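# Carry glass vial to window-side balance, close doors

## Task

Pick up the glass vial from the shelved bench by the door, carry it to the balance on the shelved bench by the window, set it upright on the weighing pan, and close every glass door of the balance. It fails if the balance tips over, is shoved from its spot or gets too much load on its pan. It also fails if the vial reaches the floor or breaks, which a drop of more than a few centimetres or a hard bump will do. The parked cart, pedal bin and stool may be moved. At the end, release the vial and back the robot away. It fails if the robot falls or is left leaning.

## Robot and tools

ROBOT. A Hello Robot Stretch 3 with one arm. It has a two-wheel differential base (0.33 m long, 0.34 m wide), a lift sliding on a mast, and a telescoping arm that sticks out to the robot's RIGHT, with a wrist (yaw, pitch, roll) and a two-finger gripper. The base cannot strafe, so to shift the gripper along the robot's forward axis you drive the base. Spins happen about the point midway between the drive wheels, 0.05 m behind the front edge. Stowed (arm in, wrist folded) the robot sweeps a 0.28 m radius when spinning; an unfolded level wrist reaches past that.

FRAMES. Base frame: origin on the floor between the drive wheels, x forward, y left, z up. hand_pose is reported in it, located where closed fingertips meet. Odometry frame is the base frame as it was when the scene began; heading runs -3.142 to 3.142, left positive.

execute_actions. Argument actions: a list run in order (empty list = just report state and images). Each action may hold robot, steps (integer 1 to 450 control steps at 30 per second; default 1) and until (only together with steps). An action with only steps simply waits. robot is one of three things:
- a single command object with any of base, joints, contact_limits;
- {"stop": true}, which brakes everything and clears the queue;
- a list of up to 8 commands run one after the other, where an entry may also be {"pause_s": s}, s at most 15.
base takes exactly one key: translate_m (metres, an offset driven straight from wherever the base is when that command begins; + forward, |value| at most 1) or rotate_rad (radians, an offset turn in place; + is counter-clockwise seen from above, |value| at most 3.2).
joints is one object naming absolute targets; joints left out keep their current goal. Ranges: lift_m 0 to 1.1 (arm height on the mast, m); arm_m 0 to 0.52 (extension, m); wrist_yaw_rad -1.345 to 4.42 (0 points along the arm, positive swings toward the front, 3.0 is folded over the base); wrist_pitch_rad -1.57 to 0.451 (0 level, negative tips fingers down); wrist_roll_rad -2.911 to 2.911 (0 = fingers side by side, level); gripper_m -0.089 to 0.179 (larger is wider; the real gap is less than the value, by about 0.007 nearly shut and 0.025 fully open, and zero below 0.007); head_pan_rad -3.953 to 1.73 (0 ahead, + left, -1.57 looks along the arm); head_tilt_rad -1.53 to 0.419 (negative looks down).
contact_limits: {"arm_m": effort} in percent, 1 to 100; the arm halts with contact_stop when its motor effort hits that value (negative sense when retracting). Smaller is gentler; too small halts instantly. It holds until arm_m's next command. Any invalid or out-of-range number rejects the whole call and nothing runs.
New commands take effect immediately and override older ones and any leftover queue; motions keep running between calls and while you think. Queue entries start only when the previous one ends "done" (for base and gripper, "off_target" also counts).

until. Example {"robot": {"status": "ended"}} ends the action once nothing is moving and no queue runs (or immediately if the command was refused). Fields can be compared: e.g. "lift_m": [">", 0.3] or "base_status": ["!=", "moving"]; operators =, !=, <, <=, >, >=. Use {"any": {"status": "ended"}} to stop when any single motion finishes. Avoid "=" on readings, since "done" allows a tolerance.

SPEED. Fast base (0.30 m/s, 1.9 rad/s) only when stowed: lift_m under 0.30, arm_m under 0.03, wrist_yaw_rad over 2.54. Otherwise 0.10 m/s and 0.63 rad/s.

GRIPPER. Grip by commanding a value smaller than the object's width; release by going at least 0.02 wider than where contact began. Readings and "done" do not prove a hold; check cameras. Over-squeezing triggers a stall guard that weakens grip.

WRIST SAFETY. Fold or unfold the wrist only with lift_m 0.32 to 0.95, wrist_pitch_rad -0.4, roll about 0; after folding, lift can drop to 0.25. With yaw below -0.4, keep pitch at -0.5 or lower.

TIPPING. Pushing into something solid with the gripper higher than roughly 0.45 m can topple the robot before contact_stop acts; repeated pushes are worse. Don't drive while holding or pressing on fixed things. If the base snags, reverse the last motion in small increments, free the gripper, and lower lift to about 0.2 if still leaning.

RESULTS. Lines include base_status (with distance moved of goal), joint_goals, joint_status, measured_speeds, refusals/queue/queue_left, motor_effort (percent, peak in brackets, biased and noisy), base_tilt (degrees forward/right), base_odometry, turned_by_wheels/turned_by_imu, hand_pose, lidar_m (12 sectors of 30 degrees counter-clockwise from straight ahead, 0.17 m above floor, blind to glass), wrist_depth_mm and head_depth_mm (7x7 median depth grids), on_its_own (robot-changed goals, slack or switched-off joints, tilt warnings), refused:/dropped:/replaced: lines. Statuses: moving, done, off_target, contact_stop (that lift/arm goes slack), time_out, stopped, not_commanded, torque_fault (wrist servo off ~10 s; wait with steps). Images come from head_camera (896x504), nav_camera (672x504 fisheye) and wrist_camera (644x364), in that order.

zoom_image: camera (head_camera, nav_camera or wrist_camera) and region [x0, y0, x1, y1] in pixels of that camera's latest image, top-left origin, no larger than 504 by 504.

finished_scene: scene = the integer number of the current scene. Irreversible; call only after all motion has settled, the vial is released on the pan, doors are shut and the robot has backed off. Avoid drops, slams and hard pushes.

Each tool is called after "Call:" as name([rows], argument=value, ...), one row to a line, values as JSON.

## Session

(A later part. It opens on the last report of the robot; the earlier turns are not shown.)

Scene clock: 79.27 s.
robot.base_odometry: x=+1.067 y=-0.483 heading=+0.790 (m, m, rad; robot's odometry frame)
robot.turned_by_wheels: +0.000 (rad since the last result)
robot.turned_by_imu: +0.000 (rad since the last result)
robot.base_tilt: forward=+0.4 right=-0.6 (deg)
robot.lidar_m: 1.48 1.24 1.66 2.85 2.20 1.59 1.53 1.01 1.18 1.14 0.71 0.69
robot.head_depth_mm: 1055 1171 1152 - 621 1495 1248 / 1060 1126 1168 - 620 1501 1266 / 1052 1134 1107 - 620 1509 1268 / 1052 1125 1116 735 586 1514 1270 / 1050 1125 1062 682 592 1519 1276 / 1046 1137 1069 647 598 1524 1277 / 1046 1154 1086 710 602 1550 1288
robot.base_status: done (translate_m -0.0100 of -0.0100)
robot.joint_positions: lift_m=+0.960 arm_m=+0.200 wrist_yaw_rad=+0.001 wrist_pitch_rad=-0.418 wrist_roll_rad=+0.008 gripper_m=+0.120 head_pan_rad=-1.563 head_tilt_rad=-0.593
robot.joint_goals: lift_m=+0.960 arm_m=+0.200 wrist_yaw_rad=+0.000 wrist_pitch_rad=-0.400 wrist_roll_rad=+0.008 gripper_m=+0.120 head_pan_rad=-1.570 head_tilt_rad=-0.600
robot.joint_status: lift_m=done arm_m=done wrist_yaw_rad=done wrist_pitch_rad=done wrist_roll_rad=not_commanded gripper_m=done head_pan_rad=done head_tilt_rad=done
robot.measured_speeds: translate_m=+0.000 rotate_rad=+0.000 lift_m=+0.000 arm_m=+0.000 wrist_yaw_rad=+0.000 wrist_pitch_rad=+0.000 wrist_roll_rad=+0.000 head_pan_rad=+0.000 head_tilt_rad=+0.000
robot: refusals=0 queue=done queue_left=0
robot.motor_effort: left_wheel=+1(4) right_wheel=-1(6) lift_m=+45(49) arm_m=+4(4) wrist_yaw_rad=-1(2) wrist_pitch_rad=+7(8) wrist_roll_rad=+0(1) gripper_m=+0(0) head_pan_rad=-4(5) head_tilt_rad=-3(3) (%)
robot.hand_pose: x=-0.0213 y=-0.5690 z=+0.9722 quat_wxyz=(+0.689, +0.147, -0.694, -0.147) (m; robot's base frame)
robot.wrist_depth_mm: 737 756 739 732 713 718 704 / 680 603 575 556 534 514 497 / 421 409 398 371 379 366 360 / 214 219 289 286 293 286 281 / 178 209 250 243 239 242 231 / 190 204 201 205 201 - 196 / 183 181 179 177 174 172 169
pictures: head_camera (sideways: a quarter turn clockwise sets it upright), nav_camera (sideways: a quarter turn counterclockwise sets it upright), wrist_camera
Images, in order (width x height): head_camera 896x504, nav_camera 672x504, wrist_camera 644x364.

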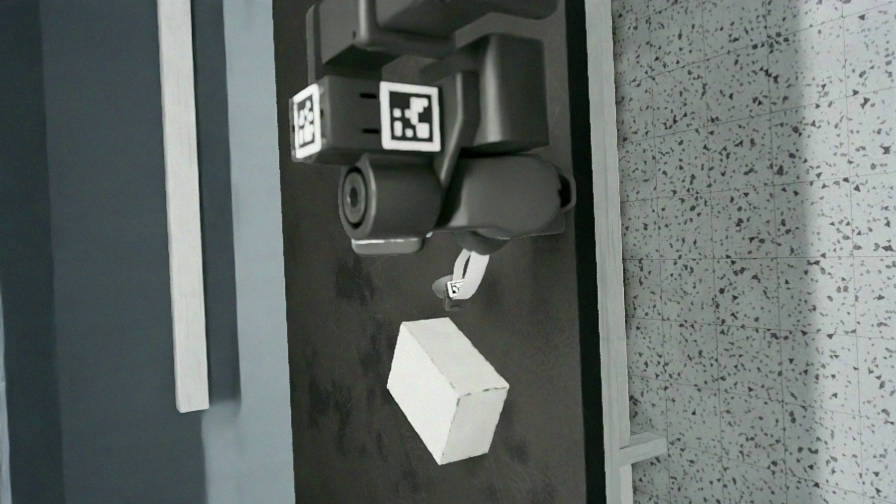

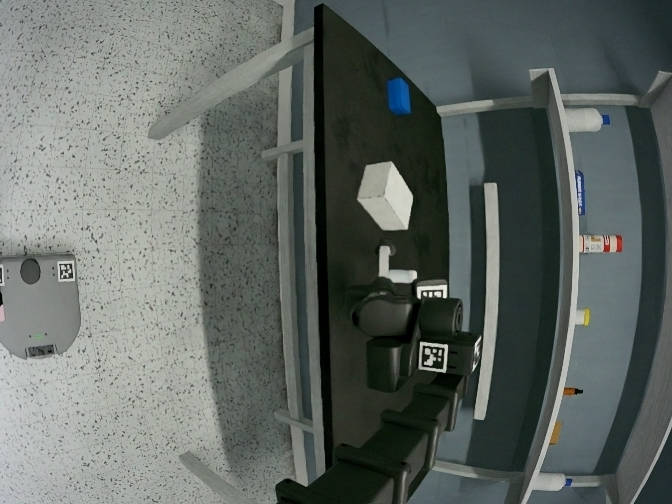

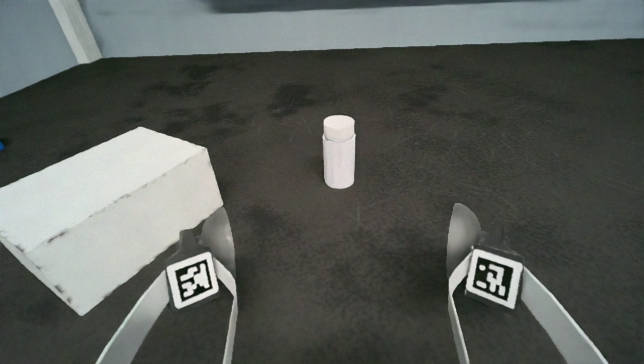

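Call:
execute_actions([
  {"robot":[{"joints":{"lift_m":0.935,"gripper_m":0.09,"arm_m":0.26}},{"joints":{"arm_m":0.32}}],"steps":450,"until":{"robot":{"status":"ended"}}},
])

Scene clock: 85.90 s.
robot.base_odometry: x=+1.067 y=-0.483 heading=+0.790 (m, m, rad; robot's odometry frame)
robot.turned_by_wheels: +0.000 (rad since the last result)
robot.turned_by_imu: +0.000 (rad since the last result)
robot.base_tilt: forward=+0.3 right=-0.6 (deg)
robot.lidar_m: 1.48 1.24 1.66 2.86 2.19 1.60 1.53 1.02 1.18 1.13 0.71 0.69
robot.head_depth_mm: 1056 1160 1149 - 622 1487 1244 / 1057 1129 1232 652 601 1504 1260 / 1056 1126 1234 651 606 1509 1266 / 1051 1121 1115 690 588 1506 1265 / 1051 1122 1062 692 592 1525 1268 / 1045 1139 1068 647 598 1532 1275 / 1045 1153 1085 708 601 1544 1284
robot.base_status: done (translate_m -0.0100 of -0.0100)
robot.joint_positions: lift_m=+0.935 arm_m=+0.320 wrist_yaw_rad=+0.001 wrist_pitch_rad=-0.418 wrist_roll_rad=+0.008 gripper_m=+0.090 head_pan_rad=-1.563 head_tilt_rad=-0.593
robot.joint_goals: lift_m=+0.935 arm_m=+0.320 wrist_yaw_rad=+0.000 wrist_pitch_rad=-0.400 wrist_roll_rad=+0.008 gripper_m=+0.090 head_pan_rad=-1.570 head_tilt_rad=-0.600
robot.joint_status: lift_m=done arm_m=done wrist_yaw_rad=done wrist_pitch_rad=done wrist_roll_rad=not_commanded gripper_m=done head_pan_rad=done head_tilt_rad=done
robot.measured_speeds: translate_m=+0.000 rotate_rad=+0.000 lift_m=+0.000 arm_m=+0.000 wrist_yaw_rad=+0.000 wrist_pitch_rad=+0.000 wrist_roll_rad=+0.000 head_pan_rad=+0.000 head_tilt_rad=+0.000
robot: refusals=0 queue=done queue_left=0
robot.motor_effort: left_wheel=+1(1) right_wheel=-2(1) lift_m=+24(45) arm_m=+3(5) wrist_yaw_rad=+0(0) wrist_pitch_rad=+7(8) wrist_roll_rad=+0(0) gripper_m=+0(96) head_pan_rad=-4(5) head_tilt_rad=-2(3) (%)
robot.hand_pose: x=-0.0213 y=-0.6890 z=+0.9480 quat_wxyz=(+0.689, +0.147, -0.694, -0.147) (m; robot's base frame)
robot.wrist_depth_mm: 620 630 622 624 621 603 599 / 538 511 497 475 457 441 422 / 361 355 341 333 325 315 306 / 273 268 262 238 251 246 241 / 135 215 219 170 206 202 199 / 128 175 172 174 170 172 168 / 134 150 154 152 150 148 146
pictures: head_camera (sideways: a quarter turn clockwise sets it upright), nav_camera (sideways: a quarter turn counterclockwise sets it upright), wrist_camera
Images, in order (width x height): head_camera 896x504, nav_camera 672x504, wrist_camera 644x364.

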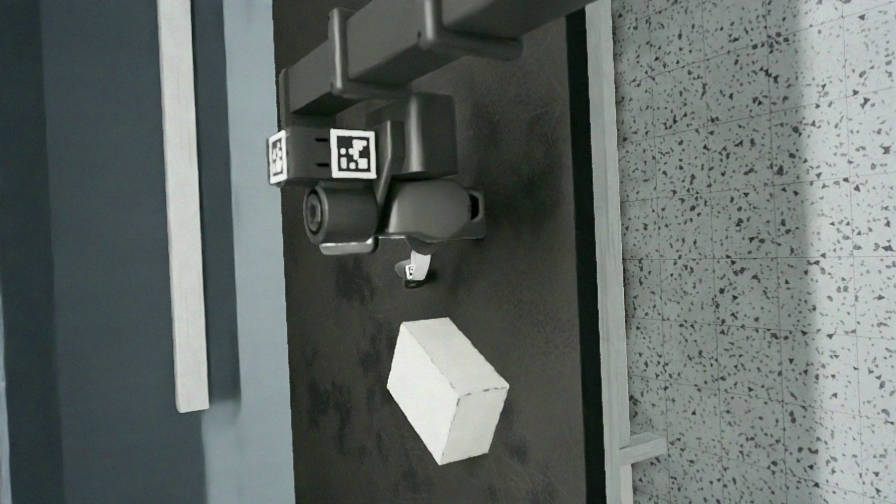

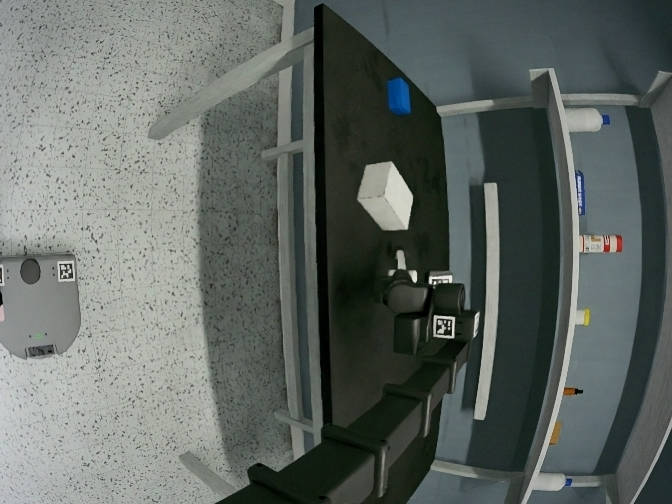

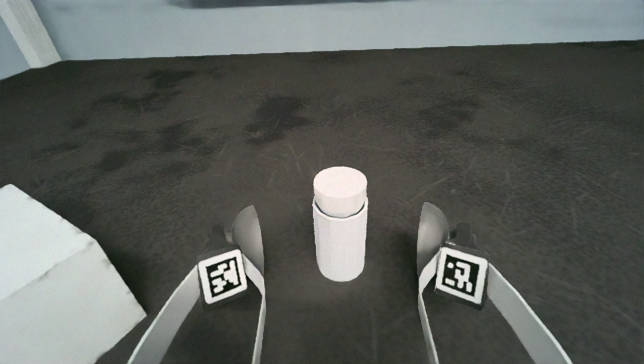

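Call:
execute_actions([
  {"robot":[{"joints":{"arm_m":0.333}},{"joints":{"gripper_m":0.005}},{"joints":{"lift_m":0.96}}],"steps":450,"until":{"robot":{"status":"ended"}}},
])

Scene clock: 90.73 s.
robot.base_odometry: x=+1.067 y=-0.483 heading=+0.790 (m, m, rad; robot's odometry frame)
robot.turned_by_wheels: +0.000 (rad since the last result)
robot.turned_by_imu: +0.000 (rad since the last result)
robot.base_tilt: forward=+0.3 right=-0.7 (deg)
robot.lidar_m: 1.48 1.23 1.66 2.85 2.20 1.59 1.54 1.02 1.18 1.14 0.71 0.69
robot.head_depth_mm: 1059 1166 - 645 597 1494 1248 / 1048 1118 - 677 602 1499 1262 / 1052 1108 - 681 604 1510 1267 / 1053 1124 1053 690 588 1516 1263 / 1047 1126 1060 691 593 1519 1273 / 1049 1129 1071 646 597 1536 1278 / 1045 1144 1087 709 601 1547 1285
robot.base_status: done (translate_m -0.0100 of -0.0100)
robot.joint_positions: lift_m=+0.960 arm_m=+0.333 wrist_yaw_rad=+0.001 wrist_pitch_rad=-0.418 wrist_roll_rad=+0.008 gripper_m=+0.006 head_pan_rad=-1.563 head_tilt_rad=-0.593
robot.joint_goals: lift_m=+0.960 arm_m=+0.333 wrist_yaw_rad=+0.000 wrist_pitch_rad=-0.400 wrist_roll_rad=+0.008 gripper_m=+0.005 head_pan_rad=-1.570 head_tilt_rad=-0.600
robot.joint_status: lift_m=done arm_m=done wrist_yaw_rad=done wrist_pitch_rad=done wrist_roll_rad=not_commanded gripper_m=done head_pan_rad=done head_tilt_rad=done
robot.measured_speeds: translate_m=+0.000 rotate_rad=+0.000 lift_m=+0.000 arm_m=+0.000 wrist_yaw_rad=+0.000 wrist_pitch_rad=+0.000 wrist_roll_rad=+0.000 head_pan_rad=+0.000 head_tilt_rad=+0.000
robot: refusals=0 queue=done queue_left=0
robot.motor_effort: left_wheel=+1(2) right_wheel=-1(1) lift_m=+46(50) arm_m=+3(2) wrist_yaw_rad=+0(1) wrist_pitch_rad=+8(7) wrist_roll_rad=+1(0) gripper_m=-10(96) head_pan_rad=-5(5) head_tilt_rad=-3(2) (%)
robot.hand_pose: x=-0.0213 y=-0.7020 z=+0.9722 quat_wxyz=(+0.689, +0.147, -0.694, -0.147) (m; robot's base frame)
robot.wrist_depth_mm: 617 623 613 616 609 596 598 / 600 601 575 548 530 517 498 / 419 412 394 387 376 369 358 / 317 312 303 298 292 284 280 / 255 251 247 139 246 233 231 / 142 209 208 163 193 198 195 / 129 170 178 176 174 172 170
pictures: head_camera (sideways: a quarter turn clockwise sets it upright), nav_camera (sideways: a quarter turn counterclockwise sets it upright), wrist_camera
Images, in order (width x height): head_camera 896x504, nav_camera 672x504, wrist_camera 644x364.

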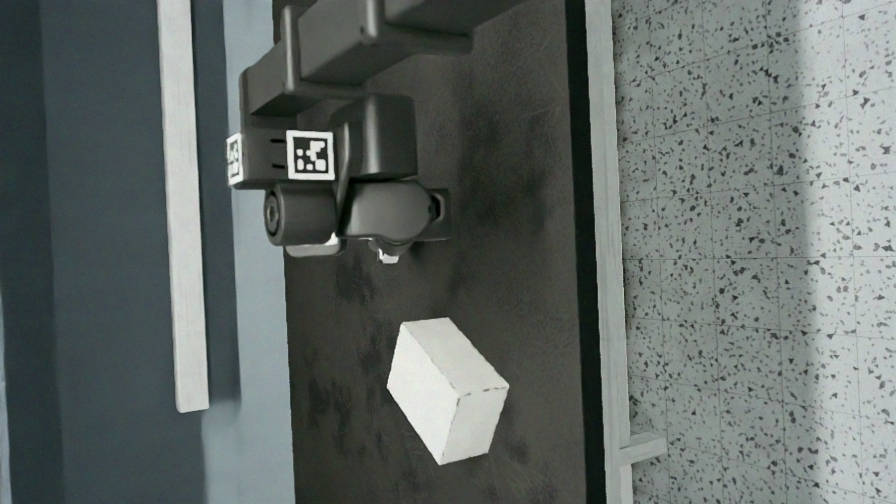

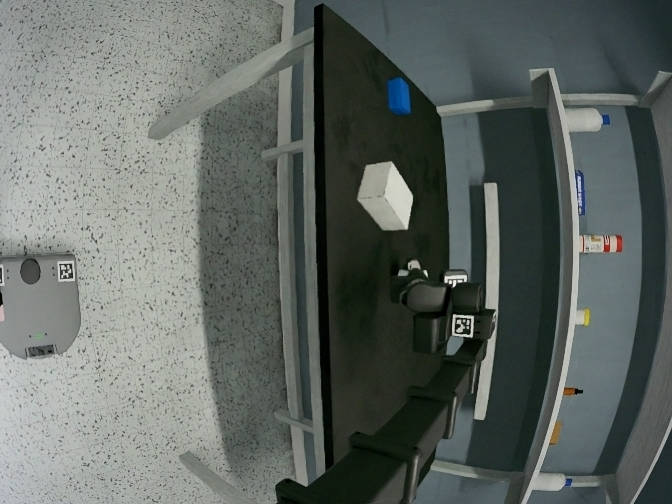

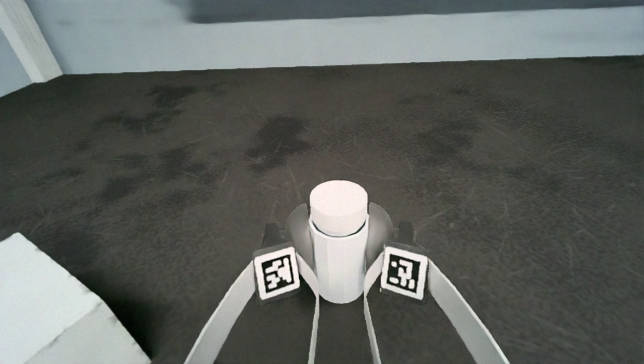

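Call:
execute_actions([
  {"robot":[{"joints":{"arm_m":0.0,"gripper_m":-0.012}},{"joints":{"lift_m":0.29,"wrist_yaw_rad":2.7},"base":{"rotate_rad":2.029}},{"base":{"translate_m":1.0}},{"base":{"translate_m":1.0}},{"base":{"translate_m":1.0}},{"base":{"translate_m":0.12}}],"steps":450,"until":{"robot":{"status":"ended"}}},
  {"steps":450,"until":{"robot":{"status":"ended"}}},
  {"robot":[{"joints":{"lift_m":0.9},"base":{"rotate_rad":-0.458}},{"base":{"translate_m":0.24},"joints":{"wrist_yaw_rad":0}},{"joints":{"lift_m":1.08}}],"steps":450,"until":{"robot":{"status":"ended"}}},
])

Scene clock: 135.03 s.
robot.base_odometry: x=-2.062 y=+0.676 heading=+2.361 (m, m, rad; robot's odometry frame)
robot.turned_by_wheels: +1.571 (rad since the last result)
robot.turned_by_imu: +1.594 (rad since the last result)
robot.base_tilt: forward=+0.3 right=-0.6 (deg)
robot.lidar_m: 0.48 0.51 0.69 0.75 0.79 1.08 1.41 3.63 0.62 1.39 0.68 0.50
robot.head_depth_mm: 2639 - - - - - 1197 / 2630 - - - - - 1176 / 2610 - - - - - 1240 / 2604 1711 - 606 1757 1508 1267 / 2629 1442 938 669 1775 1524 1274 / 1834 1822 1075 732 1650 1452 1276 / 1381 1364 1088 738 1277 1323 1086
robot.base_status: done (translate_m +0.2400 of +0.2400)
robot.joint_positions: lift_m=+1.080 arm_m=+0.001 wrist_yaw_rad=+0.002 wrist_pitch_rad=-0.418 wrist_roll_rad=+0.008 gripper_m=-0.011 head_pan_rad=-1.563 head_tilt_rad=-0.593
robot.joint_goals: lift_m=+1.080 arm_m=+0.000 wrist_yaw_rad=+0.000 wrist_pitch_rad=-0.400 wrist_roll_rad=+0.008 gripper_m=-0.012 head_pan_rad=-1.570 head_tilt_rad=-0.600
robot.joint_status: lift_m=done arm_m=done wrist_yaw_rad=done wrist_pitch_rad=done wrist_roll_rad=not_commanded gripper_m=done head_pan_rad=done head_tilt_rad=done
robot.measured_speeds: translate_m=+0.000 rotate_rad=+0.000 lift_m=+0.000 arm_m=+0.000 wrist_yaw_rad=+0.000 wrist_pitch_rad=+0.000 wrist_roll_rad=+0.000 head_pan_rad=+0.000 head_tilt_rad=+0.000
robot: refusals=0 queue=done queue_left=0
robot.motor_effort: left_wheel=+1(8) right_wheel=-1(9) lift_m=+46(49) arm_m=-5(6) wrist_yaw_rad=-2(2) wrist_pitch_rad=+8(7) wrist_roll_rad=+0(1) gripper_m=-16(89) head_pan_rad=-5(5) head_tilt_rad=-3(3) (%)
robot.hand_pose: x=-0.0210 y=-0.3703 z=+1.0921 quat_wxyz=(+0.689, +0.147, -0.694, -0.147) (m; robot's base frame)
robot.wrist_depth_mm: 541 704 - - - - - / 534 772 965 922 851 - - / 540 681 663 430 428 - - / 512 535 518 380 387 406 - / 467 462 450 138 415 414 - / 535 625 - 162 - - - / 540 687 - - - - -
pictures: head_camera (sideways: a quarter turn clockwise sets it upright), nav_camera (sideways: a quarter turn counterclockwise sets it upright), wrist_camera
Images, in order (width x height): head_camera 896x504, nav_camera 672x504, wrist_camera 644x364.

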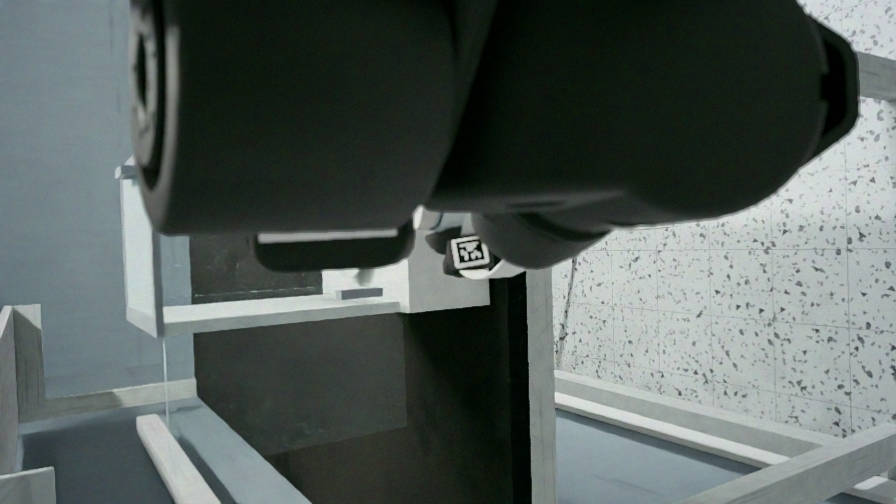

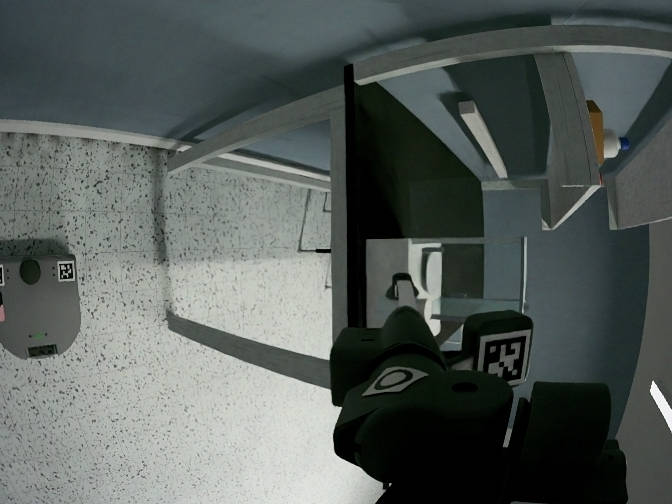

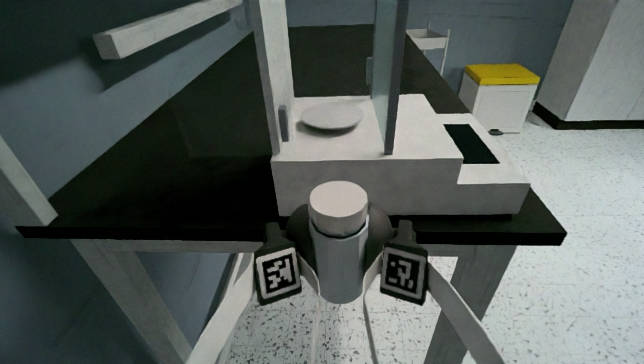

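Call:
execute_actions([
  {"robot":{"joints":{"arm_m":0.19,"head_pan_rad":-1.35,"head_tilt_rad":-0.4}},"steps":450,"until":{"robot":{"status":"ended"}}},
])

Scene clock: 141.47 s.
robot.base_odometry: x=-2.062 y=+0.676 heading=+2.361 (m, m, rad; robot's odometry frame)
robot.turned_by_wheels: +0.000 (rad since the last result)
robot.turned_by_imu: +0.000 (rad since the last result)
robot.base_tilt: forward=+0.3 right=-0.7 (deg)
robot.lidar_m: 0.49 0.51 0.69 0.76 0.79 1.08 1.41 3.62 0.62 1.40 0.68 0.50
robot.head_depth_mm: 2547 2694 - - 587 1601 1415 / 2603 2780 2855 1114 602 1618 1420 / 2639 2843 1821 982 646 1661 1432 / 1741 1933 1847 1061 713 1632 1441 / 746 514 1400 1074 717 1474 1365 / 573 528 1036 1021 724 1156 894 / 812 540 876 890 733 796 890
robot.base_status: done (translate_m +0.2400 of +0.2400)
robot.joint_positions: lift_m=+1.080 arm_m=+0.190 wrist_yaw_rad=+0.001 wrist_pitch_rad=-0.418 wrist_roll_rad=+0.008 gripper_m=-0.011 head_pan_rad=-1.357 head_tilt_rad=-0.409
robot.joint_goals: lift_m=+1.080 arm_m=+0.190 wrist_yaw_rad=+0.000 wrist_pitch_rad=-0.400 wrist_roll_rad=+0.008 gripper_m=-0.012 head_pan_rad=-1.350 head_tilt_rad=-0.400
robot.joint_status: lift_m=done arm_m=done wrist_yaw_rad=done wrist_pitch_rad=done wrist_roll_rad=not_commanded gripper_m=done head_pan_rad=done head_tilt_rad=done
robot.measured_speeds: translate_m=+0.000 rotate_rad=+0.000 lift_m=+0.000 arm_m=+0.000 wrist_yaw_rad=+0.000 wrist_pitch_rad=+0.000 wrist_roll_rad=+0.000 head_pan_rad=+0.000 head_tilt_rad=+0.000
robot: refusals=0 queue=done queue_left=0
robot.motor_effort: left_wheel=+1(1) right_wheel=-1(1) lift_m=+46(46) arm_m=+4(4) wrist_yaw_rad=-1(1) wrist_pitch_rad=+7(7) wrist_roll_rad=+1(0) gripper_m=-17(16) head_pan_rad=+5(31) head_tilt_rad=+4(18) (%)
robot.hand_pose: x=-0.0213 y=-0.5590 z=+1.0921 quat_wxyz=(+0.689, +0.147, -0.694, -0.147) (m; robot's base frame)
robot.wrist_depth_mm: 526 574 214 - - - - / 485 681 212 936 894 - - / 540 648 211 654 599 - - / 506 517 238 313 317 388 - / 436 425 275 138 252 285 - / 358 356 338 162 221 224 264 / 310 304 276 250 246 241 240
pictures: head_camera (sideways: a quarter turn clockwise sets it upright), nav_camera (sideways: a quarter turn counterclockwise sets it upright), wrist_camera
Images, in order (width x height): head_camera 896x504, nav_camera 672x504, wrist_camera 644x364.

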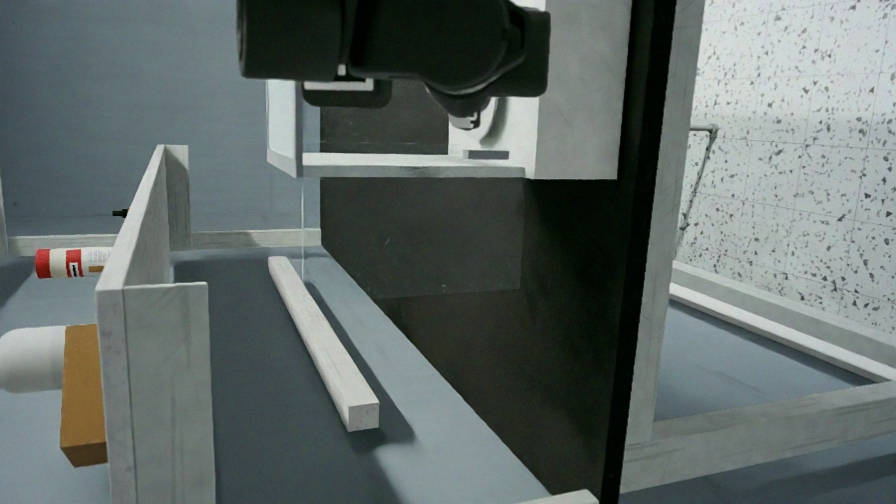

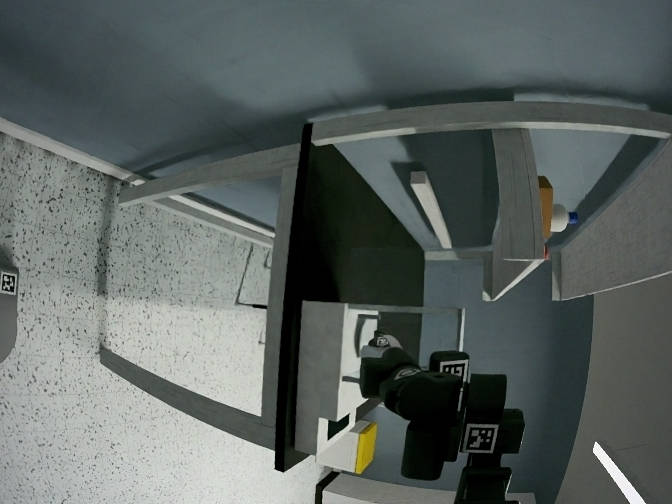

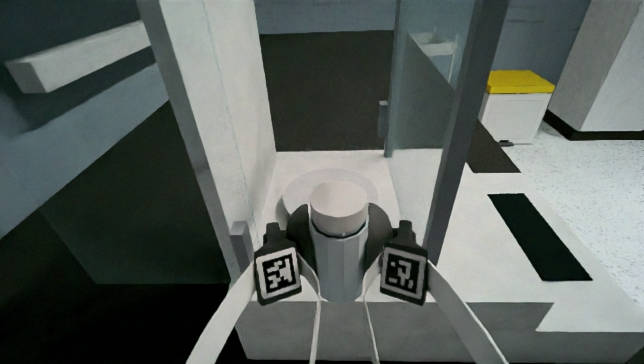

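Call:
execute_actions([
  {"robot":{"joints":{"arm_m":0.29,"lift_m":1.072,"head_pan_rad":-1.57},"contact_limits":{"arm_m":15}},"steps":450,"until":{"robot":{"status":"ended"}}},
])

Scene clock: 146.97 s.
robot.base_odometry: x=-2.062 y=+0.676 heading=+2.361 (m, m, rad; robot's odometry frame)
robot.turned_by_wheels: +0.000 (rad since the last result)
robot.turned_by_imu: +0.000 (rad since the last result)
robot.base_tilt: forward=+0.3 right=-0.5 (deg)
robot.lidar_m: 0.49 0.50 0.69 0.76 0.79 1.08 1.41 3.61 0.61 1.39 0.69 0.50
robot.head_depth_mm: 2639 2813 3096 2965 618 695 769 / 2673 2794 - 778 610 1656 1425 / 2638 2817 - 652 615 1658 1424 / 2644 2832 1848 745 616 1641 1441 / 2659 2750 1873 940 685 1634 1442 / 1787 1803 1904 1092 725 1464 1377 / 1383 495 1343 1109 730 1183 1245
robot.base_status: done (translate_m +0.2400 of +0.2400)
robot.joint_positions: lift_m=+1.072 arm_m=+0.290 wrist_yaw_rad=+0.001 wrist_pitch_rad=-0.418 wrist_roll_rad=+0.008 gripper_m=-0.011 head_pan_rad=-1.563 head_tilt_rad=-0.409
robot.joint_goals: lift_m=+1.072 arm_m=+0.290 wrist_yaw_rad=+0.000 wrist_pitch_rad=-0.400 wrist_roll_rad=+0.008 gripper_m=-0.012 head_pan_rad=-1.570 head_tilt_rad=-0.400
robot.joint_status: lift_m=done arm_m=done wrist_yaw_rad=done wrist_pitch_rad=done wrist_roll_rad=not_commanded gripper_m=done head_pan_rad=done head_tilt_rad=done
robot.measured_speeds: translate_m=+0.000 rotate_rad=+0.000 lift_m=+0.000 arm_m=+0.000 wrist_yaw_rad=+0.000 wrist_pitch_rad=+0.000 wrist_roll_rad=+0.000 head_pan_rad=+0.000 head_tilt_rad=+0.000
robot: refusals=0 queue=done queue_left=0
robot.motor_effort: left_wheel=+1(1) right_wheel=-2(1) lift_m=+25(45) arm_m=+4(3) wrist_yaw_rad=-1(1) wrist_pitch_rad=+7(8) wrist_roll_rad=+1(0) gripper_m=-17(18) head_pan_rad=-5(32) head_tilt_rad=+4(4) (%)
robot.contact_limits: arm_m 15 (drawing in: default 33, maximum 53; extending or still: default 42, maximum 70)
robot.hand_pose: x=-0.0213 y=-0.6590 z=+1.0849 quat_wxyz=(+0.689, +0.147, -0.694, -0.147) (m; robot's base frame)
robot.wrist_depth_mm: 88 115 - - - - - / 88 114 213 911 828 - - / 88 114 212 638 617 - - / 88 114 211 485 464 476 - / 87 113 198 138 266 266 303 / 89 112 186 161 205 215 67 / 289 112 188 182 188 186 74
pictures: head_camera (sideways: a quarter turn clockwise sets it upright), nav_camera (sideways: a quarter turn counterclockwise sets it upright), wrist_camera
Images, in order (width x height): head_camera 896x504, nav_camera 672x504, wrist_camera 644x364.

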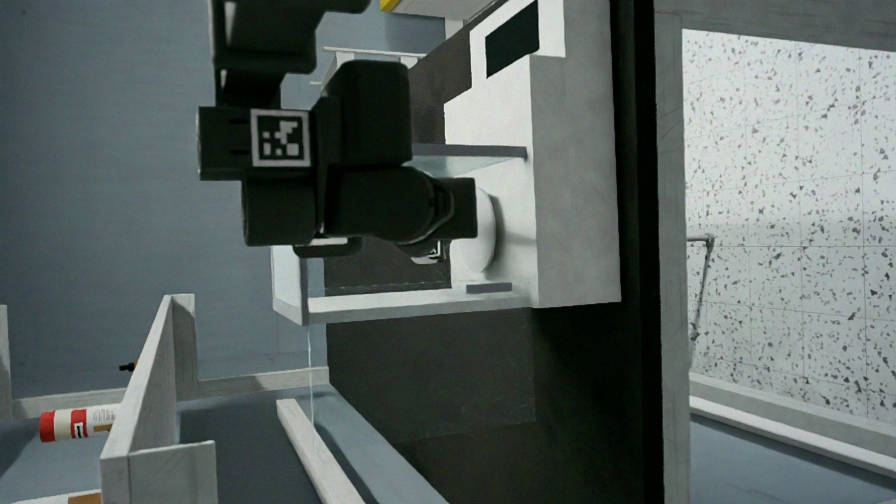

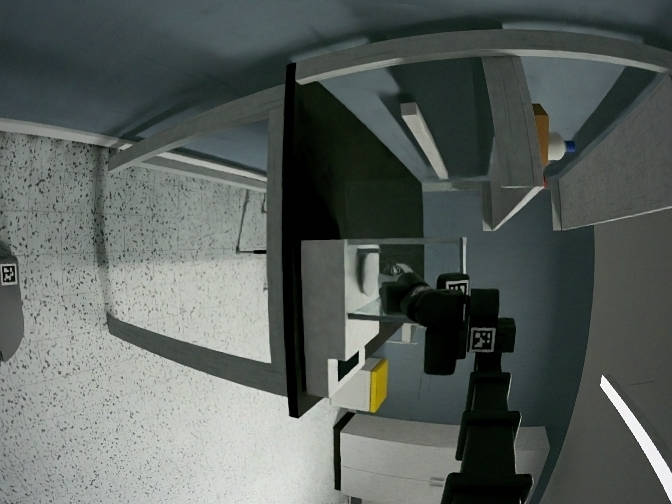

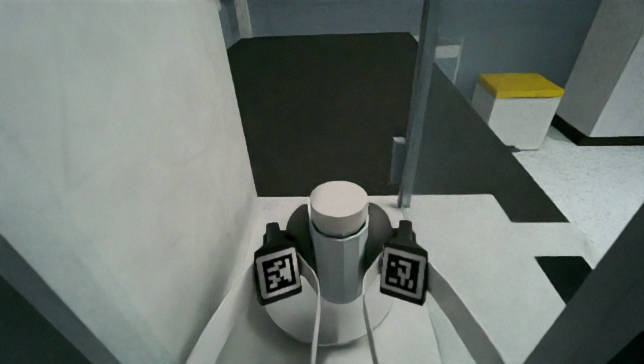

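Call:
execute_actions([
  {"robot":{"joints":{"arm_m":0.305,"lift_m":1.055},"contact_limits":{"arm_m":15}},"steps":450,"until":{"robot":{"status":"ended"}}},
])

Scene clock: 150.23 s.
robot.base_odometry: x=-2.062 y=+0.676 heading=+2.361 (m, m, rad; robot's odometry frame)
robot.turned_by_wheels: +0.000 (rad since the last result)
robot.turned_by_imu: +0.000 (rad since the last result)
robot.base_tilt: forward=+0.2 right=-0.7 (deg)
robot.lidar_m: 0.49 0.50 0.69 0.76 0.79 1.08 1.42 3.60 0.61 1.39 0.68 0.50
robot.head_depth_mm: 2653 2813 - 2862 618 695 771 / 2663 2806 - 727 612 1665 1427 / 2652 2804 - 652 616 1675 1424 / 2611 2777 2934 906 616 1633 1444 / 2671 2760 1874 941 686 1646 1449 / 1791 1796 1899 1092 724 1478 1376 / 1383 497 1334 1105 730 1186 1241
robot.base_status: done (translate_m +0.2400 of +0.2400)
robot.joint_positions: lift_m=+1.055 arm_m=+0.305 wrist_yaw_rad=+0.001 wrist_pitch_rad=-0.418 wrist_roll_rad=+0.008 gripper_m=-0.011 head_pan_rad=-1.563 head_tilt_rad=-0.409
robot.joint_goals: lift_m=+1.055 arm_m=+0.305 wrist_yaw_rad=+0.000 wrist_pitch_rad=-0.400 wrist_roll_rad=+0.008 gripper_m=-0.012 head_pan_rad=-1.570 head_tilt_rad=-0.400
robot.joint_status: lift_m=done arm_m=done wrist_yaw_rad=done wrist_pitch_rad=done wrist_roll_rad=not_commanded gripper_m=done head_pan_rad=done head_tilt_rad=done
robot.measured_speeds: translate_m=+0.000 rotate_rad=+0.000 lift_m=+0.000 arm_m=+0.000 wrist_yaw_rad=+0.000 wrist_pitch_rad=+0.000 wrist_roll_rad=+0.000 head_pan_rad=+0.000 head_tilt_rad=+0.000
robot: refusals=0 queue=done queue_left=0
robot.motor_effort: left_wheel=+1(2) right_wheel=-1(1) lift_m=+25(23) arm_m=+4(3) wrist_yaw_rad=+0(1) wrist_pitch_rad=+8(7) wrist_roll_rad=+1(1) gripper_m=-17(17) head_pan_rad=-4(5) head_tilt_rad=+3(4) (%)
robot.contact_limits: arm_m 15 (drawing in: default 33, maximum 53; extending or still: default 42, maximum 70)
robot.hand_pose: x=-0.0213 y=-0.6740 z=+1.0680 quat_wxyz=(+0.689, +0.147, -0.694, -0.147) (m; robot's base frame)
robot.wrist_depth_mm: 89 115 - - - - - / 88 115 743 854 778 - - / 88 114 213 604 547 - - / 88 114 212 461 277 438 - / 87 113 199 138 243 232 389 / 87 113 176 162 188 196 227 / 87 112 171 163 168 169 168
pictures: head_camera (sideways: a quarter turn clockwise sets it upright), nav_camera (sideways: a quarter turn counterclockwise sets it upright), wrist_camera
Images, in order (width x height): head_camera 896x504, nav_camera 672x504, wrist_camera 644x364.

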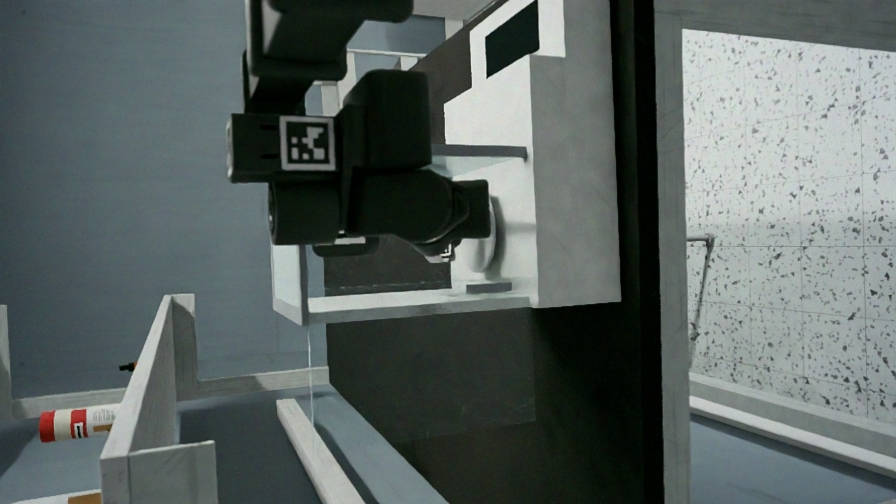

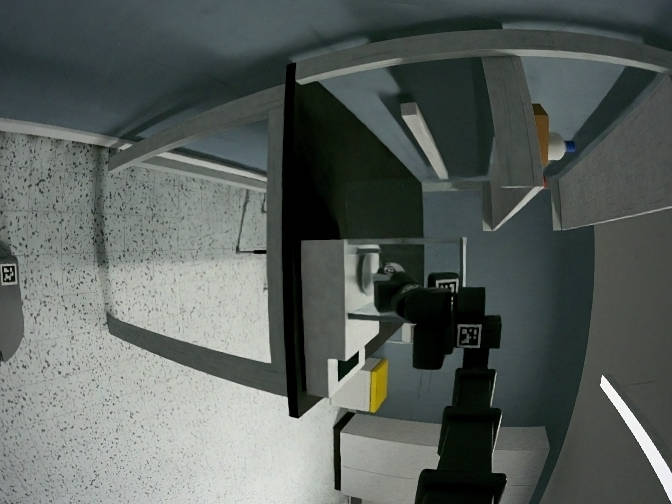

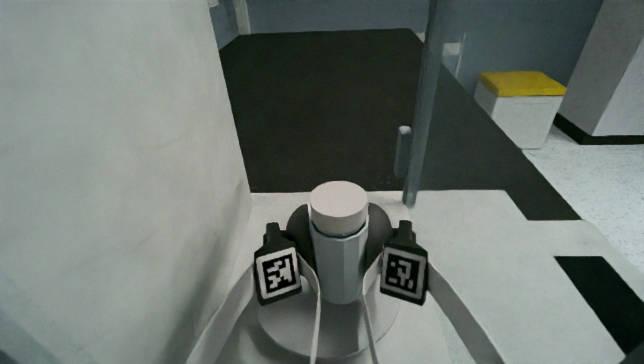

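Call:
execute_actions([
  {"robot":[{"joints":{"lift_m":1.048}},{"joints":{"gripper_m":0.06}}],"steps":450,"until":{"robot":{"status":"ended"}}},
])

Call:
execute_actions([
  {"robot":[{"joints":{"arm_m":0.15}}],"steps":450,"until":{"robot":{"status":"ended"}}},
])

Scene clock: 153.50 s.
robot.base_odometry: x=-2.062 y=+0.676 heading=+2.361 (m, m, rad; robot's odometry frame)
robot.turned_by_wheels: +0.000 (rad since the last result)
robot.turned_by_imu: +0.000 (rad since the last result)
robot.base_tilt: forward=+0.3 right=-0.6 (deg)
robot.lidar_m: 0.49 0.51 0.70 0.76 0.79 1.08 1.41 3.59 0.62 1.39 0.68 0.50
robot.head_depth_mm: 2652 2826 - 1934 619 692 770 / 2652 2812 - 727 609 1667 1425 / 2654 2839 - 650 617 1667 1427 / 2653 2829 2932 910 618 1639 1443 / 2649 2767 1869 945 685 1631 1443 / 1789 1788 1901 1091 724 1462 1367 / 1381 496 1336 1109 731 1182 1245
robot.base_status: done (translate_m +0.2400 of +0.2400)
robot.joint_positions: lift_m=+1.048 arm_m=+0.305 wrist_yaw_rad=+0.001 wrist_pitch_rad=-0.418 wrist_roll_rad=+0.008 gripper_m=+0.060 head_pan_rad=-1.563 head_tilt_rad=-0.409
robot.joint_goals: lift_m=+1.048 arm_m=+0.305 wrist_yaw_rad=+0.000 wrist_pitch_rad=-0.400 wrist_roll_rad=+0.008 gripper_m=+0.060 head_pan_rad=-1.570 head_tilt_rad=-0.400
robot.joint_status: lift_m=done arm_m=done wrist_yaw_rad=done wrist_pitch_rad=done wrist_roll_rad=not_commanded gripper_m=done head_pan_rad=done head_tilt_rad=done
robot.measured_speeds: translate_m=+0.000 rotate_rad=+0.000 lift_m=+0.000 arm_m=+0.000 wrist_yaw_rad=+0.000 wrist_pitch_rad=+0.000 wrist_roll_rad=+0.000 head_pan_rad=+0.000 head_tilt_rad=+0.000
robot: refusals=0 queue=done queue_left=0
robot.motor_effort: left_wheel=+2(1) right_wheel=-1(1) lift_m=+24(26) arm_m=+2(4) wrist_yaw_rad=-1(0) wrist_pitch_rad=+7(7) wrist_roll_rad=+0(1) gripper_m=+1(94) head_pan_rad=-6(5) head_tilt_rad=+4(3) (%)
robot.contact_limits: arm_m 15 (drawing in: default 33, maximum 53; extending or still: default 42, maximum 70)
robot.hand_pose: x=-0.0213 y=-0.6740 z=+1.0610 quat_wxyz=(+0.689, +0.147, -0.694, -0.147) (m; robot's base frame)
robot.wrist_depth_mm: 89 115 - - - - - / 88 115 734 834 742 - - / 88 114 213 580 532 624 - / 88 114 212 450 267 433 - / 87 113 187 142 232 222 278 / 87 113 168 166 179 188 218 / 87 112 165 157 163 163 161
pictures: head_camera (sideways: a quarter turn clockwise sets it upright), nav_camera (sideways: a quarter turn counterclockwise sets it upright), wrist_camera
Images, in order (width x height): head_camera 896x504, nav_camera 672x504, wrist_camera 644x364.

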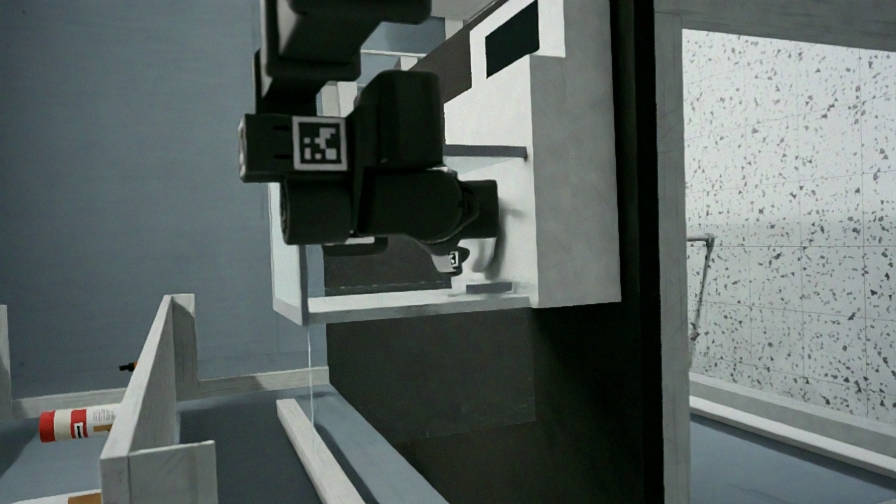

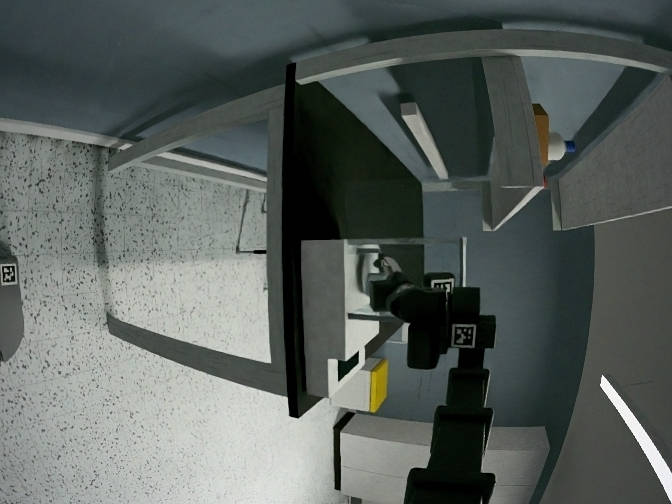

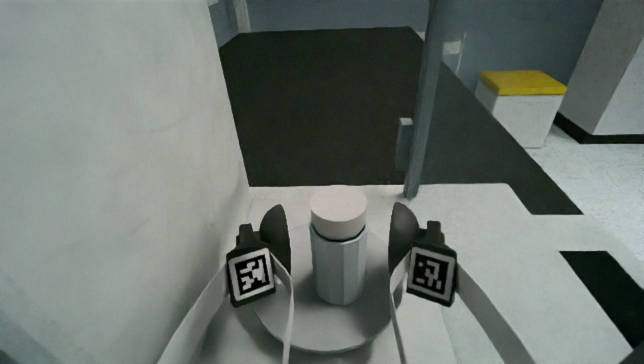

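Scene clock: 155.73 s.
robot.base_odometry: x=-2.062 y=+0.676 heading=+2.361 (m, m, rad; robot's odometry frame)
robot.turned_by_wheels: +0.000 (rad since the last result)
robot.turned_by_imu: +0.000 (rad since the last result)
robot.base_tilt: forward=+0.4 right=-0.7 (deg)
robot.lidar_m: 0.49 0.51 0.70 0.76 0.79 1.08 1.41 3.59 0.62 1.39 0.68 0.50
robot.head_depth_mm: 2608 2847 - - 619 696 771 / 2631 2847 - - 620 1657 1420 / 2651 2826 2951 - - 1664 1429 / 2650 2864 2404 748 618 1632 1438 / 2631 2762 1878 943 687 1642 1440 / 1784 1792 1917 1098 722 1460 1380 / 1378 496 1335 1103 730 1173 1243
robot.base_status: done (translate_m +0.2400 of +0.2400)
robot.joint_positions: lift_m=+1.048 arm_m=+0.150 wrist_yaw_rad=-0.001 wrist_pitch_rad=-0.418 wrist_roll_rad=+0.008 gripper_m=+0.060 head_pan_rad=-1.563 head_tilt_rad=-0.409
robot.joint_goals: lift_m=+1.048 arm_m=+0.150 wrist_yaw_rad=+0.000 wrist_pitch_rad=-0.400 wrist_roll_rad=+0.008 gripper_m=+0.060 head_pan_rad=-1.570 head_tilt_rad=-0.400
robot.joint_status: lift_m=done arm_m=done wrist_yaw_rad=done wrist_pitch_rad=done wrist_roll_rad=not_commanded gripper_m=done head_pan_rad=done head_tilt_rad=done
robot.measured_speeds: translate_m=+0.000 rotate_rad=+0.000 lift_m=+0.000 arm_m=+0.000 wrist_yaw_rad=+0.000 wrist_pitch_rad=+0.000 wrist_roll_rad=+0.000 head_pan_rad=+0.000 head_tilt_rad=+0.000
robot: refusals=0 queue=done queue_left=0
robot.motor_effort: left_wheel=+1(1) right_wheel=-1(1) lift_m=+24(24) arm_m=-6(7) wrist_yaw_rad=+1(1) wrist_pitch_rad=+8(7) wrist_roll_rad=+0(0) gripper_m=+0(1) head_pan_rad=-5(5) head_tilt_rad=+3(3) (%)
robot.hand_pose: x=-0.0217 y=-0.5196 z=+1.0610 quat_wxyz=(+0.689, +0.146, -0.694, -0.148) (m; robot's base frame)
robot.wrist_depth_mm: 495 697 215 - - - - / 526 762 244 830 705 - - / 540 613 283 315 340 - - / 481 466 302 282 276 301 - / 387 380 372 242 240 237 281 / 322 319 308 272 281 266 263 / 400 644 - 288 279 273 271
pictures: head_camera (sideways: a quarter turn clockwise sets it upright), nav_camera (sideways: a quarter turn counterclockwise sets it upright), wrist_camera
Images, in order (width x height): head_camera 896x504, nav_camera 672x504, wrist_camera 644x364.

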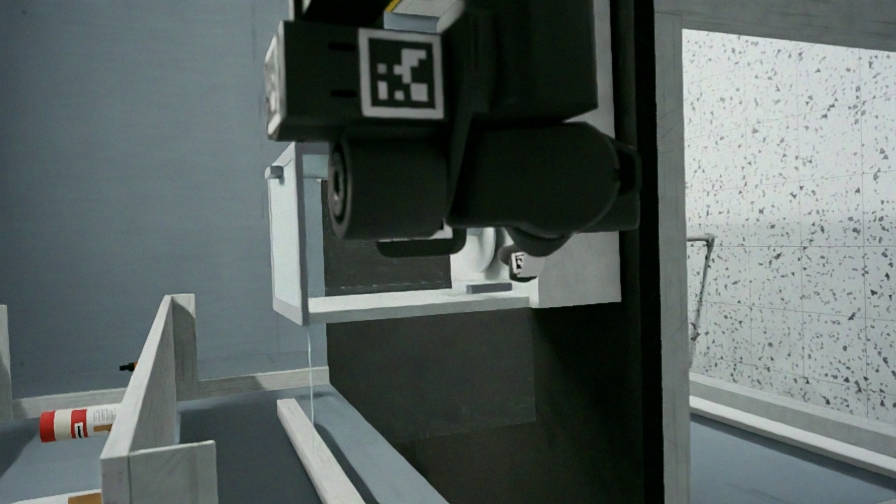

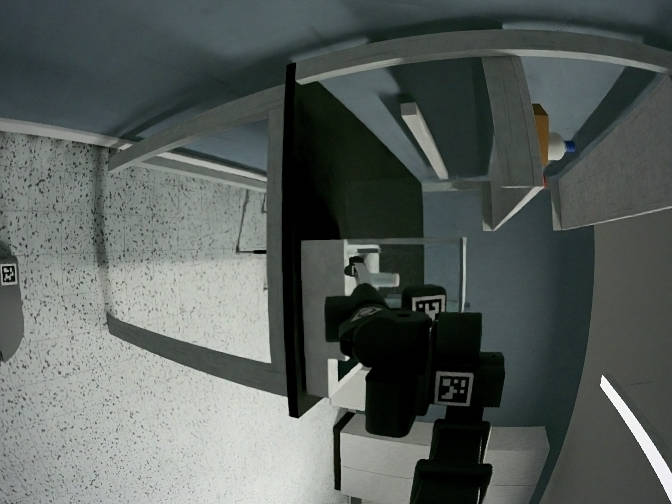

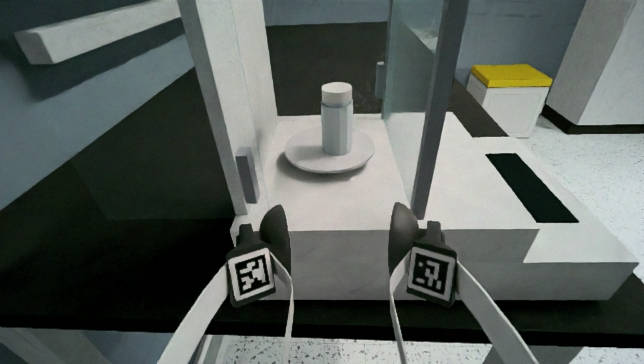

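Call:
execute_actions([
  {"robot":[{"joints":{"lift_m":1.038,"gripper_m":0.045,"arm_m":0.165},"base":{"translate_m":0.06}},{"joints":{"arm_m":0.18},"contact_limits":{"arm_m":10}}],"steps":450,"until":{"robot":{"status":"ended"}}},
])

Scene clock: 163.00 s.
robot.base_odometry: x=-2.105 y=+0.718 heading=+2.361 (m, m, rad; robot's odometry frame)
robot.turned_by_wheels: +0.000 (rad since the last result)
robot.turned_by_imu: +0.000 (rad since the last result)
robot.base_tilt: forward=+0.3 right=-0.6 (deg)
robot.lidar_m: 0.43 0.44 0.61 0.75 0.78 1.08 1.48 3.61 0.64 1.17 0.60 0.44
robot.head_depth_mm: 2672 2818 2955 1151 615 1647 1408 / 2657 2863 - - 616 1670 1420 / 2641 2810 2952 - - 1674 1435 / 2692 2854 2945 999 679 1630 1436 / 2658 1890 2043 1080 718 1632 1447 / 1621 494 1663 1094 724 1414 1359 / 556 493 1161 1079 731 738 1137
robot.base_status: done (translate_m +0.0600 of +0.0600)
robot.joint_positions: lift_m=+1.038 arm_m=+0.180 wrist_yaw_rad=-0.001 wrist_pitch_rad=-0.418 wrist_roll_rad=+0.008 gripper_m=+0.045 head_pan_rad=-1.563 head_tilt_rad=-0.409
robot.joint_goals: lift_m=+1.038 arm_m=+0.180 wrist_yaw_rad=+0.000 wrist_pitch_rad=-0.400 wrist_roll_rad=+0.008 gripper_m=+0.045 head_pan_rad=-1.570 head_tilt_rad=-0.400
robot.joint_status: lift_m=done arm_m=done wrist_yaw_rad=done wrist_pitch_rad=done wrist_roll_rad=not_commanded gripper_m=done head_pan_rad=done head_tilt_rad=done
robot.measured_speeds: translate_m=+0.000 rotate_rad=+0.000 lift_m=+0.000 arm_m=+0.000 wrist_yaw_rad=+0.000 wrist_pitch_rad=+0.000 wrist_roll_rad=+0.000 head_pan_rad=+0.000 head_tilt_rad=+0.000
robot: refusals=0 queue=done queue_left=0
robot.motor_effort: left_wheel=+2(5) right_wheel=-1(4) lift_m=+24(23) arm_m=+4(5) wrist_yaw_rad=+1(1) wrist_pitch_rad=+7(8) wrist_roll_rad=+0(0) gripper_m=+1(66) head_pan_rad=-4(5) head_tilt_rad=+3(4) (%)
robot.contact_limits: arm_m 10 (drawing in: default 33, maximum 53; extending or still: default 42, maximum 70)
robot.hand_pose: x=-0.0217 y=-0.5490 z=+1.0510 quat_wxyz=(+0.689, +0.146, -0.694, -0.148) (m; robot's base frame)
robot.wrist_depth_mm: 444 606 - - - - - / 466 677 837 679 728 - - / 475 604 584 322 289 329 - / 443 452 442 265 249 247 294 / 367 362 362 213 220 203 206 / 309 307 302 228 231 218 216 / 273 269 260 254 246 243 241
pictures: head_camera (sideways: a quarter turn clockwise sets it upright), nav_camera (sideways: a quarter turn counterclockwise sets it upright), wrist_camera
Images, in order (width x height): head_camera 896x504, nav_camera 672x504, wrist_camera 644x364.

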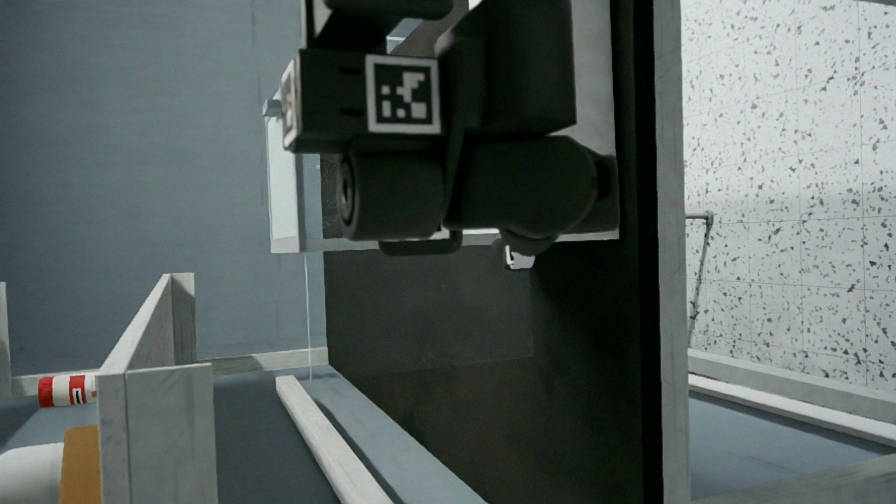

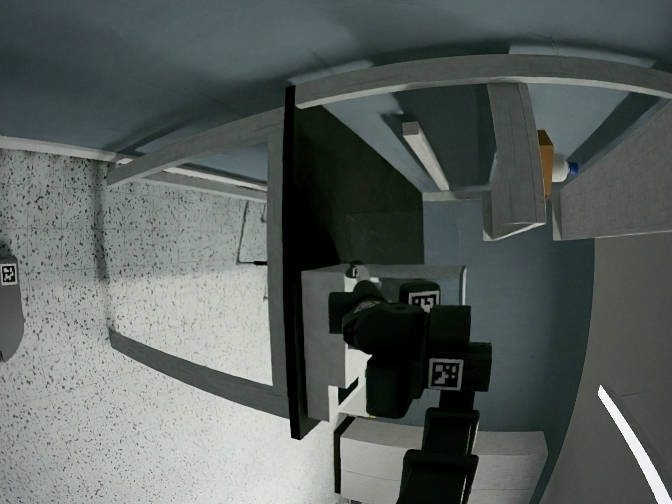

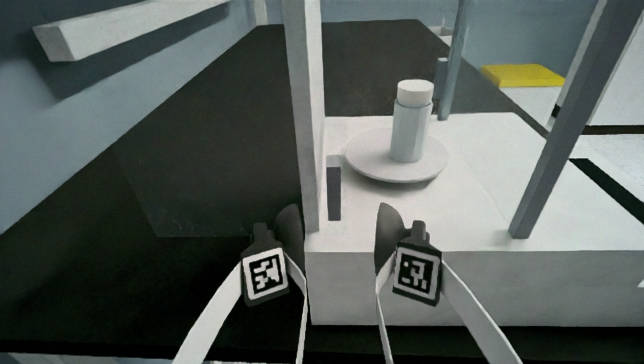

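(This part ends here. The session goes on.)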